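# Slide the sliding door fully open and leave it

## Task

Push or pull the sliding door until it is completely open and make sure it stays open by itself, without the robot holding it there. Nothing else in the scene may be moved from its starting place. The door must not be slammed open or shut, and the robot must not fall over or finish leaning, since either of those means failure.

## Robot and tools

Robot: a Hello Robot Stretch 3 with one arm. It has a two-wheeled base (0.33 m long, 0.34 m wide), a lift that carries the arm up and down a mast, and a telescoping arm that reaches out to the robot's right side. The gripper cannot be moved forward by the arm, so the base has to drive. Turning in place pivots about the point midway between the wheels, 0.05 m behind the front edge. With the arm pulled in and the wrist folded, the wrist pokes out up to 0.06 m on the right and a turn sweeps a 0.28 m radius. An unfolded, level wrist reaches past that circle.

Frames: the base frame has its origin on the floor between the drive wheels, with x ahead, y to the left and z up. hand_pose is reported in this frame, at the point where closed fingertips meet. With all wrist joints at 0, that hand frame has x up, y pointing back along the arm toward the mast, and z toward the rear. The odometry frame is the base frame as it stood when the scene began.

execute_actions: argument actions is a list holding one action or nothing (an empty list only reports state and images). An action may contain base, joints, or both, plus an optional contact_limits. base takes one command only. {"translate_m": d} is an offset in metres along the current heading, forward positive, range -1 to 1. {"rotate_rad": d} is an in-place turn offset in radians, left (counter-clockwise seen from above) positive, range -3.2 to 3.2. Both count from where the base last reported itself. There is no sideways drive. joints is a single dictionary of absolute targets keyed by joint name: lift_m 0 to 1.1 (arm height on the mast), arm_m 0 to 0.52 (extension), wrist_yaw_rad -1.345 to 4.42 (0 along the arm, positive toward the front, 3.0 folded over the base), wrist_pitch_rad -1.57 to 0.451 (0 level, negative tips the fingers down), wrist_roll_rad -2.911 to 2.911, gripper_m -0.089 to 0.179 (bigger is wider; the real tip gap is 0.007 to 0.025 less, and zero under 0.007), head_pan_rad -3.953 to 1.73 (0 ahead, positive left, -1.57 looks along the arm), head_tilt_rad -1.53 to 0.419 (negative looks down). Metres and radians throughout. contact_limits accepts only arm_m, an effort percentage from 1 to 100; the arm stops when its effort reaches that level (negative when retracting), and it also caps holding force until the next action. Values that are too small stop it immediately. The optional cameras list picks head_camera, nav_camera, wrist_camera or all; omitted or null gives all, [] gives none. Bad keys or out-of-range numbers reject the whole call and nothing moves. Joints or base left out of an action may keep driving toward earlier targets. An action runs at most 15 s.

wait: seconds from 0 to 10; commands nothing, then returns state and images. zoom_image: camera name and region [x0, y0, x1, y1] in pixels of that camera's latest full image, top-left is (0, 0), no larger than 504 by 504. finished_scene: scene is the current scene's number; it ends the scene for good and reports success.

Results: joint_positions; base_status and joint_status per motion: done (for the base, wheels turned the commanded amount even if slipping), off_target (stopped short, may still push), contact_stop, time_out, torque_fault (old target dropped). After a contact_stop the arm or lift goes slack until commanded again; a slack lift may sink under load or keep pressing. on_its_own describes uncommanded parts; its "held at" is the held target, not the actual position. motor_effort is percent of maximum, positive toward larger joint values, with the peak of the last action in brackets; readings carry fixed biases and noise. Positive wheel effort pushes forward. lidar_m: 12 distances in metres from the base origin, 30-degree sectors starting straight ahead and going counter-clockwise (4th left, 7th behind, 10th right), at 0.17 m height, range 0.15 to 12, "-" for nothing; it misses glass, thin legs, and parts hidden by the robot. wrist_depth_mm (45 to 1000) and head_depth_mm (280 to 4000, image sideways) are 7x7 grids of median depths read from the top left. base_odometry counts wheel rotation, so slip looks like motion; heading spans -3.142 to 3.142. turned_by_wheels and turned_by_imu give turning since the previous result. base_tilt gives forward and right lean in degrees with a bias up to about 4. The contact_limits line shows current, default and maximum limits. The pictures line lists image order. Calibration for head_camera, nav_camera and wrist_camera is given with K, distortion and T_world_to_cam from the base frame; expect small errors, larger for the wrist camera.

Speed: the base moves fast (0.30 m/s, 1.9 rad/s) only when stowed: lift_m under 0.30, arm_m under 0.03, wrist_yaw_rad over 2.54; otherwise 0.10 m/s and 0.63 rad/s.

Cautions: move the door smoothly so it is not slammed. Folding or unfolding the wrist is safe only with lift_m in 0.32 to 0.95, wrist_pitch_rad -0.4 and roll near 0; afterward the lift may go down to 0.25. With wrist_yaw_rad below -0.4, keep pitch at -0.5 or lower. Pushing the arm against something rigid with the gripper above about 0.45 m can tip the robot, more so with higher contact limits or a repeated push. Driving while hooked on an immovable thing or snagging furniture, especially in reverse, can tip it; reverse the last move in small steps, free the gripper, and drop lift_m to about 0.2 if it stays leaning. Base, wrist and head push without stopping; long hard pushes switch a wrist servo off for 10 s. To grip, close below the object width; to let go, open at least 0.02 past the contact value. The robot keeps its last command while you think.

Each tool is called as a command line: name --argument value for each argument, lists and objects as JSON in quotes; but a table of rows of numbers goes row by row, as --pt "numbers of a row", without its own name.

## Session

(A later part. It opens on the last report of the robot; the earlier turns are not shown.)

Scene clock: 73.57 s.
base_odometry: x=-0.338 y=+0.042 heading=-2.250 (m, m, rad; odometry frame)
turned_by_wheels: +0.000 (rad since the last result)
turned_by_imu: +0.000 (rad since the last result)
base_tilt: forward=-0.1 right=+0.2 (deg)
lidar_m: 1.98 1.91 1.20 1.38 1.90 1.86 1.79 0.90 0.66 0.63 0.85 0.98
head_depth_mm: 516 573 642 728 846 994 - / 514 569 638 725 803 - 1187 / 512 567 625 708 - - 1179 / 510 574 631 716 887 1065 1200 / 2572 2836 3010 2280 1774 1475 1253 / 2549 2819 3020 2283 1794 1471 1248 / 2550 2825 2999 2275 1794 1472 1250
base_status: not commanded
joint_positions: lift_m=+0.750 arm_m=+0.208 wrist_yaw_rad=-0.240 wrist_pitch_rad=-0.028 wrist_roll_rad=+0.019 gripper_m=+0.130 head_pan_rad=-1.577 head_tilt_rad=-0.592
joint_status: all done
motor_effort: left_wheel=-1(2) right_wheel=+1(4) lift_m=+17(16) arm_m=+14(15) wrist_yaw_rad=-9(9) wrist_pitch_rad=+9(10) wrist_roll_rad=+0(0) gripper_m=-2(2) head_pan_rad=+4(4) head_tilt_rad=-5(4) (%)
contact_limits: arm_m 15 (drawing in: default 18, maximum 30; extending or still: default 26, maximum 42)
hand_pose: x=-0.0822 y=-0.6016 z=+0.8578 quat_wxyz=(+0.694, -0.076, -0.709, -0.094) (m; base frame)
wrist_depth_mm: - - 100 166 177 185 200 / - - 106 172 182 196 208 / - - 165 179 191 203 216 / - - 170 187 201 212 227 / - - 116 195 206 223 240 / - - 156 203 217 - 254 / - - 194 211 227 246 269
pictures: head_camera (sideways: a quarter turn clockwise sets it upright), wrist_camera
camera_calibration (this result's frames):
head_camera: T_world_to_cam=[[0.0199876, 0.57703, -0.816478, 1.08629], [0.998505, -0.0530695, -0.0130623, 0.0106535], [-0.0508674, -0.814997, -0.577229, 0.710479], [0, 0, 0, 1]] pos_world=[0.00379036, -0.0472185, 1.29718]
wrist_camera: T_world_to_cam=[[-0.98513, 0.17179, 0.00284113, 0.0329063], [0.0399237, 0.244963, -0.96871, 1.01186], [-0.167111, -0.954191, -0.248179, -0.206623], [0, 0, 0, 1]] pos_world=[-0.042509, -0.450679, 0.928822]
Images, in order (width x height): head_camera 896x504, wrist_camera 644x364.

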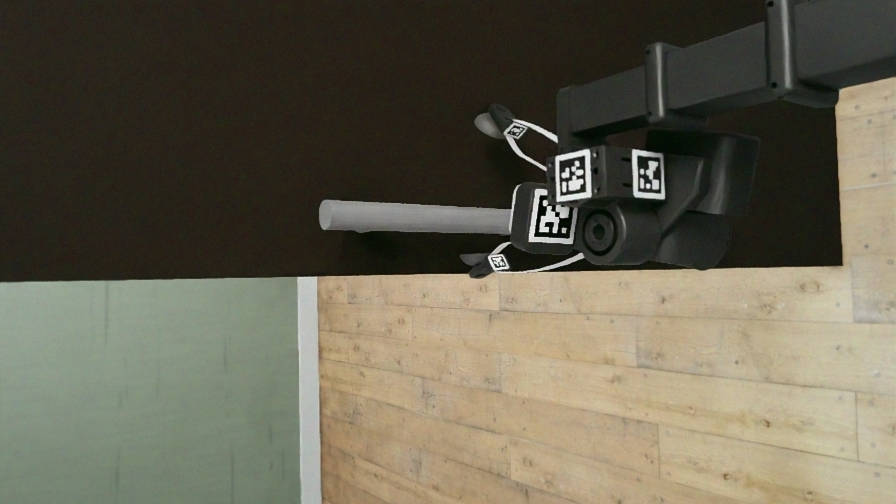

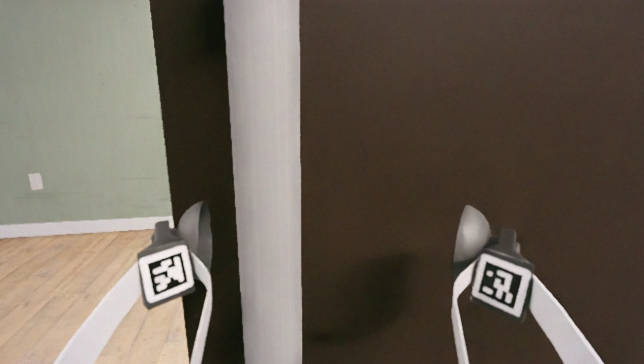

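execute_actions --actions '[{"base":{"translate_m":-0.25},"joints":{"arm_m":0.198,"wrist_yaw_rad":-0.26}}]' --cameras '["wrist_camera"]'

execute_actions --actions '[{"base":{"translate_m":-0.08},"joints":{"wrist_yaw_rad":-0.25,"head_pan_rad":-1.9,"head_tilt_rad":0}}]' --cameras '["wrist_camera","nav_camera"]'

Scene clock: 85.47 s.
base_odometry: x=-0.181 y=+0.237 heading=-2.250 (m, m, rad; odometry frame)
turned_by_wheels: +0.000 (rad since the last result)
turned_by_imu: -0.003 (rad since the last result)
base_tilt: forward=-0.2 right=+0.3 (deg)
lidar_m: 2.23 1.39 1.32 1.37 1.76 1.60 1.54 0.90 0.65 0.63 1.07 1.02
head_depth_mm: 515 572 642 729 846 985 - / 514 571 638 726 813 - 1191 / 511 566 634 720 - - 1181 / 509 565 611 677 817 1071 1201 / 2516 2825 3025 2283 1791 1476 1246 / 2520 2830 3055 2273 1790 1477 1246 / 2539 2828 2994 2268 1787 1479 1244
base_status: done
joint_positions: lift_m=+0.750 arm_m=+0.198 wrist_yaw_rad=-0.254 wrist_pitch_rad=-0.028 wrist_roll_rad=+0.018 gripper_m=+0.130 head_pan_rad=-1.577 head_tilt_rad=-0.593
joint_status: all done
motor_effort: left_wheel=+0(22) right_wheel=+0(63) lift_m=+16(16) arm_m=+4(15) wrist_yaw_rad=-6(98) wrist_pitch_rad=+10(10) wrist_roll_rad=+0(0) gripper_m=-1(19) head_pan_rad=+3(5) head_tilt_rad=-5(6) (%)
hand_pose: x=-0.0856 y=-0.5898 z=+0.8577 quat_wxyz=(+0.694, -0.080, -0.709, -0.099) (m; base frame)
wrist_depth_mm: - 161 107 177 188 200 214 / - 168 110 184 195 209 225 / - 174 115 189 203 218 235 / - - 120 197 213 227 246 / - - 124 208 222 242 262 / - - 131 216 230 - 274 / - - 137 226 244 265 296
pictures: wrist_camera
camera_calibration (this result's frames):
wrist_camera: T_world_to_cam=[[-0.982704, 0.185164, 0.00281394, 0.0356987], [0.0433754, 0.244922, -0.968572, 1.00913], [-0.180034, -0.951697, -0.248717, -0.195206], [0, 0, 0, 1]] pos_world=[-0.043834, -0.439546, 0.928766]
Images, in order (width x height): wrist_camera 644x364.

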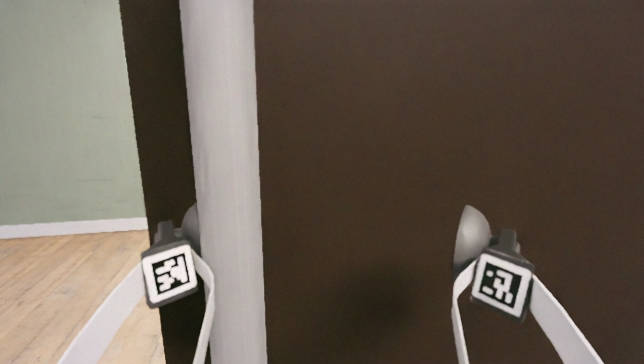

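Scene clock: 88.60 s.
base_odometry: x=-0.131 y=+0.299 heading=-2.250 (m, m, rad; odometry frame)
turned_by_wheels: +0.000 (rad since the last result)
turned_by_imu: -0.001 (rad since the last result)
base_tilt: forward=-0.1 right=+0.3 (deg)
lidar_m: 2.32 1.42 1.37 1.38 1.71 1.52 1.46 0.90 0.66 0.63 3.05 1.08
head_depth_mm: 703 706 710 716 721 726 731 / 673 676 681 684 689 694 698 / 644 649 652 655 660 664 669 / 619 623 626 628 634 637 640 / 596 598 603 605 609 612 615 / 575 577 579 583 586 588 594 / 553 557 560 562 565 568 563
base_status: done
joint_positions: lift_m=+0.750 arm_m=+0.198 wrist_yaw_rad=-0.204 wrist_pitch_rad=-0.030 wrist_roll_rad=+0.018 gripper_m=+0.130 head_pan_rad=-1.893 head_tilt_rad=-0.013
joint_status: wrist_yaw_rad off_target (ended at -0.204, target -0.250); the others done
on_its_own: wrist_yaw_rad is held at -0.208, not at your -0.250, by its stall guard, which is not easing now
motor_effort: left_wheel=+1(24) right_wheel=-2(57) lift_m=+17(16) arm_m=+4(9) wrist_yaw_rad=-4(92) wrist_pitch_rad=+10(11) wrist_roll_rad=+0(0) gripper_m=-2(19) head_pan_rad=-3(24) head_tilt_rad=+8(50) (%)
hand_pose: x=-0.0732 y=-0.5927 z=+0.8573 quat_wxyz=(+0.696, -0.062, -0.711, -0.082) (m; base frame)
wrist_depth_mm: - 164 106 175 183 191 202 / - 169 110 180 189 201 211 / - - 115 188 197 208 220 / - - 119 197 207 217 229 / - - 123 204 215 229 243 / - - 131 213 225 - 255 / - - 137 221 237 254 274
pictures: nav_camera (sideways: a quarter turn counterclockwise sets it upright), wrist_camera
camera_calibration (this result's frames):
nav_camera: T_world_to_cam=[[-0.0185383, -0.00344743, 0.999822, -1.26026], [-0.943576, 0.330752, -0.016355, 0.0830407], [-0.330637, -0.943711, -0.00938449, -0.0211641], [0, 0, 0, 1]] pos_world=[0.0479945, -0.0517833, 1.2612]
wrist_camera: T_world_to_cam=[[-0.990733, 0.135796, 0.00272059, 0.0186993], [0.0313496, 0.248115, -0.968223, 1.00966], [-0.132156, -0.959165, -0.250073, -0.195542], [0, 0, 0, 1]] pos_world=[-0.0389686, -0.440609, 0.928627]
Images, in order (width x height): nav_camera 672x504, wrist_camera 644x364.

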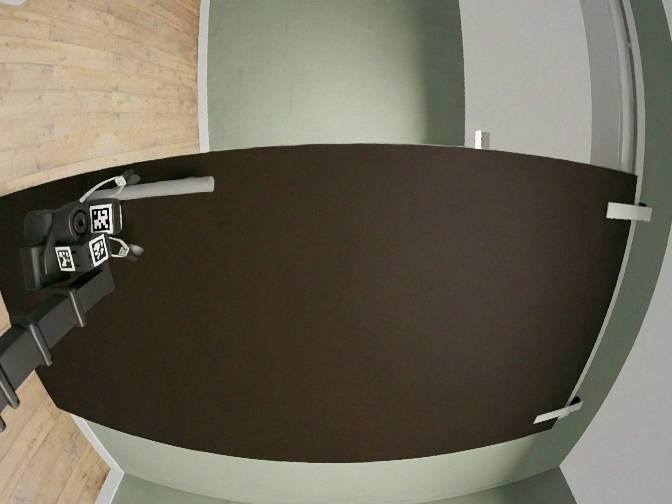

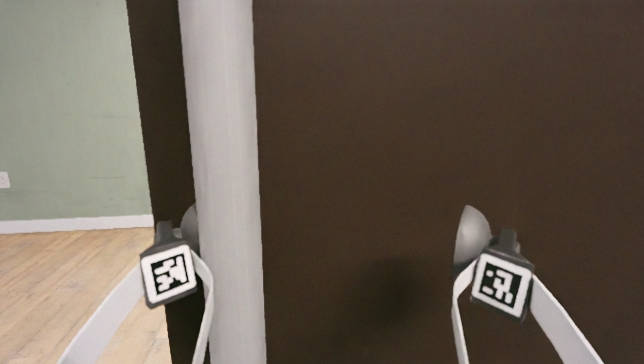

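execute_actions --actions '[{"base":{"translate_m":-0.04},"joints":{"wrist_yaw_rad":-0.21}}]' --cameras '["nav_camera"]'

Scene clock: 92.83 s.
base_odometry: x=-0.106 y=+0.330 heading=-2.249 (m, m, rad; odometry frame)
turned_by_wheels: +0.001 (rad since the last result)
turned_by_imu: +0.001 (rad since the last result)
base_tilt: forward=-0.1 right=+0.3 (deg)
lidar_m: 2.35 1.44 1.39 1.39 1.69 1.47 1.42 0.90 0.65 0.63 3.05 1.12
head_depth_mm: 702 707 711 717 721 726 730 / 672 676 680 683 689 692 698 / 642 647 652 656 660 663 668 / 618 622 627 629 633 639 641 / 597 599 603 605 609 611 615 / 573 577 580 583 586 590 593 / 554 557 559 563 565 569 571
base_status: done
joint_positions: lift_m=+0.750 arm_m=+0.198 wrist_yaw_rad=-0.129 wrist_pitch_rad=-0.029 wrist_roll_rad=+0.019 gripper_m=+0.130 head_pan_rad=-1.893 head_tilt_rad=-0.013
joint_status: wrist_yaw_rad off_target (ended at -0.129, target -0.210)
on_its_own: left_wheel is at rest, and its effort (+19) is outside its rest range (-18 to +18); right_wheel is at rest, and its effort (-47) is outside its rest range (-18 to +18); wrist_yaw_rad is at rest, and its effort (-76) is outside its rest range (-12 to +12)
motor_effort: left_wheel=+19(20) right_wheel=-47(47) lift_m=+16(16) arm_m=+4(4) wrist_yaw_rad=-76(76) wrist_pitch_rad=+10(10) wrist_roll_rad=+0(0) gripper_m=-15(16) head_pan_rad=-2(4) head_tilt_rad=+8(7) (%)
hand_pose: x=-0.0543 y=-0.5959 z=+0.8574 quat_wxyz=(+0.699, -0.035, -0.712, -0.056) (m; base frame)
wrist_depth_mm: - 106 167 171 175 180 184 / - 167 174 179 182 187 190 / - 174 180 184 189 194 200 / - 184 185 192 195 202 208 / - - 193 201 206 210 216 / - - 188 209 215 - 228 / - - 144 219 225 232 242
pictures: nav_camera (sideways: a quarter turn counterclockwise sets it upright)
camera_calibration (this result's frames):
nav_camera: T_world_to_cam=[[-0.0185383, -0.00344751, 0.999822, -1.26026], [-0.943576, 0.330752, -0.016355, 0.0830407], [-0.330637, -0.943711, -0.00938458, -0.021164], [0, 0, 0, 1]] pos_world=[0.0479944, -0.0517833, 1.2612]
Images, in order (width x height): nav_camera 672x504.

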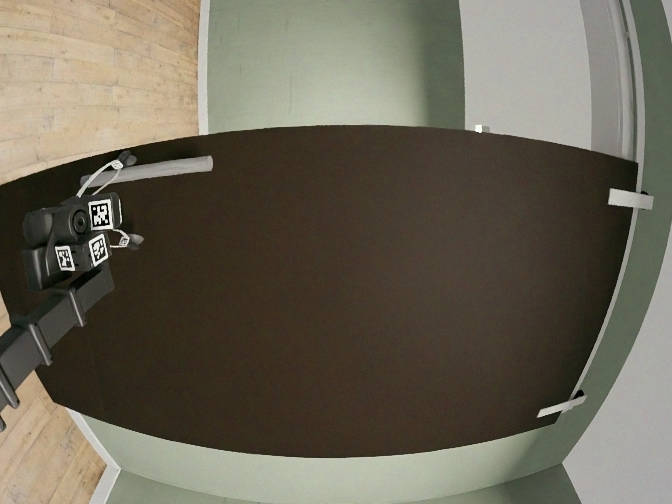

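execute_actions --actions '[{"base":{"translate_m":0.04},"joints":{"wrist_yaw_rad":-0.2,"head_pan_rad":-2.45,"head_tilt_rad":0.41}}]' --cameras '["head_camera"]'

Scene clock: 98.53 s.
base_odometry: x=-0.131 y=+0.299 heading=-2.249 (m, m, rad; odometry frame)
turned_by_wheels: +0.000 (rad since the last result)
turned_by_imu: -0.002 (rad since the last result)
base_tilt: forward=-0.1 right=+0.3 (deg)
lidar_m: 2.31 1.43 1.36 1.38 1.71 1.51 1.46 0.90 0.65 0.63 3.06 1.08
head_depth_mm: 1251 1587 1641 1564 1472 1404 1336 / 1248 1565 1744 1630 1500 1359 1243 / 1247 1556 1536 1390 1261 1164 1077 / 1245 1411 1159 1067 987 917 856 / 1226 1194 1004 930 869 814 766 / 1135 958 880 824 776 732 692 / 991 835 785 742 700 666 632
base_status: done
joint_positions: lift_m=+0.750 arm_m=+0.198 wrist_yaw_rad=-0.198 wrist_pitch_rad=-0.025 wrist_roll_rad=+0.019 gripper_m=+0.130 head_pan_rad=-2.443 head_tilt_rad=+0.393
joint_status: all done
motor_effort: left_wheel=-1(13) right_wheel=+3(17) lift_m=+17(16) arm_m=+4(4) wrist_yaw_rad=-1(45) wrist_pitch_rad=+9(10) wrist_roll_rad=+0(0) gripper_m=-1(10) head_pan_rad=-4(37) head_tilt_rad=+11(43) (%)
hand_pose: x=-0.0718 y=-0.5932 z=+0.8586 quat_wxyz=(+0.696, -0.062, -0.711, -0.078) (m; base frame)
wrist_depth_mm: - - 107 173 181 191 200 / - - 111 180 189 197 209 / - - 116 187 197 205 217 / - - 120 195 204 216 227 / - - 124 202 214 226 240 / - - 129 212 224 - 250 / - - 138 219 232 248 267
pictures: head_camera (sideways: a quarter turn clockwise sets it upright)
camera_calibration (this result's frames):
head_camera: T_world_to_cam=[[-0.266242, -0.244941, -0.932266, 1.24], [0.614146, -0.788552, 0.031791, -0.0454089], [-0.742926, -0.564083, 0.360375, -0.505805], [0, 0, 0, 1]] pos_world=[-0.017749, -0.0173965, 1.33973]
Images, in order (width x height): head_camera 896x504.

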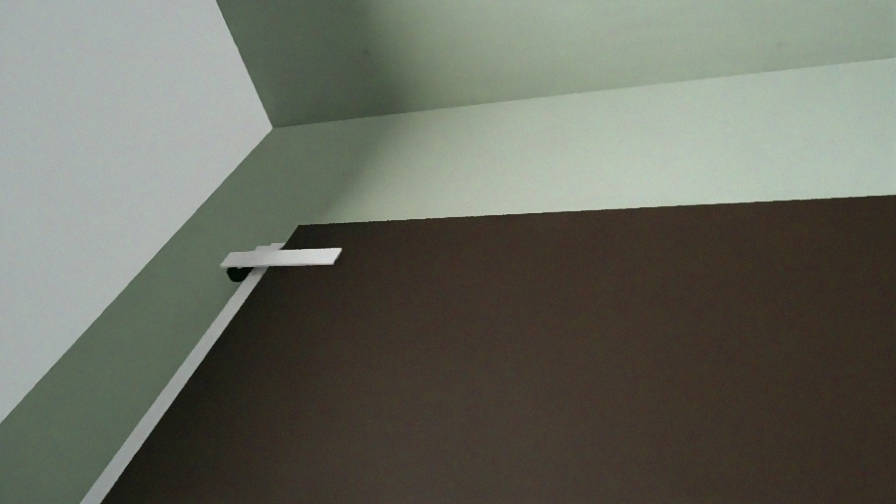

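At the stop.

finished_scene --scene 1

The scene is finished: the task was done.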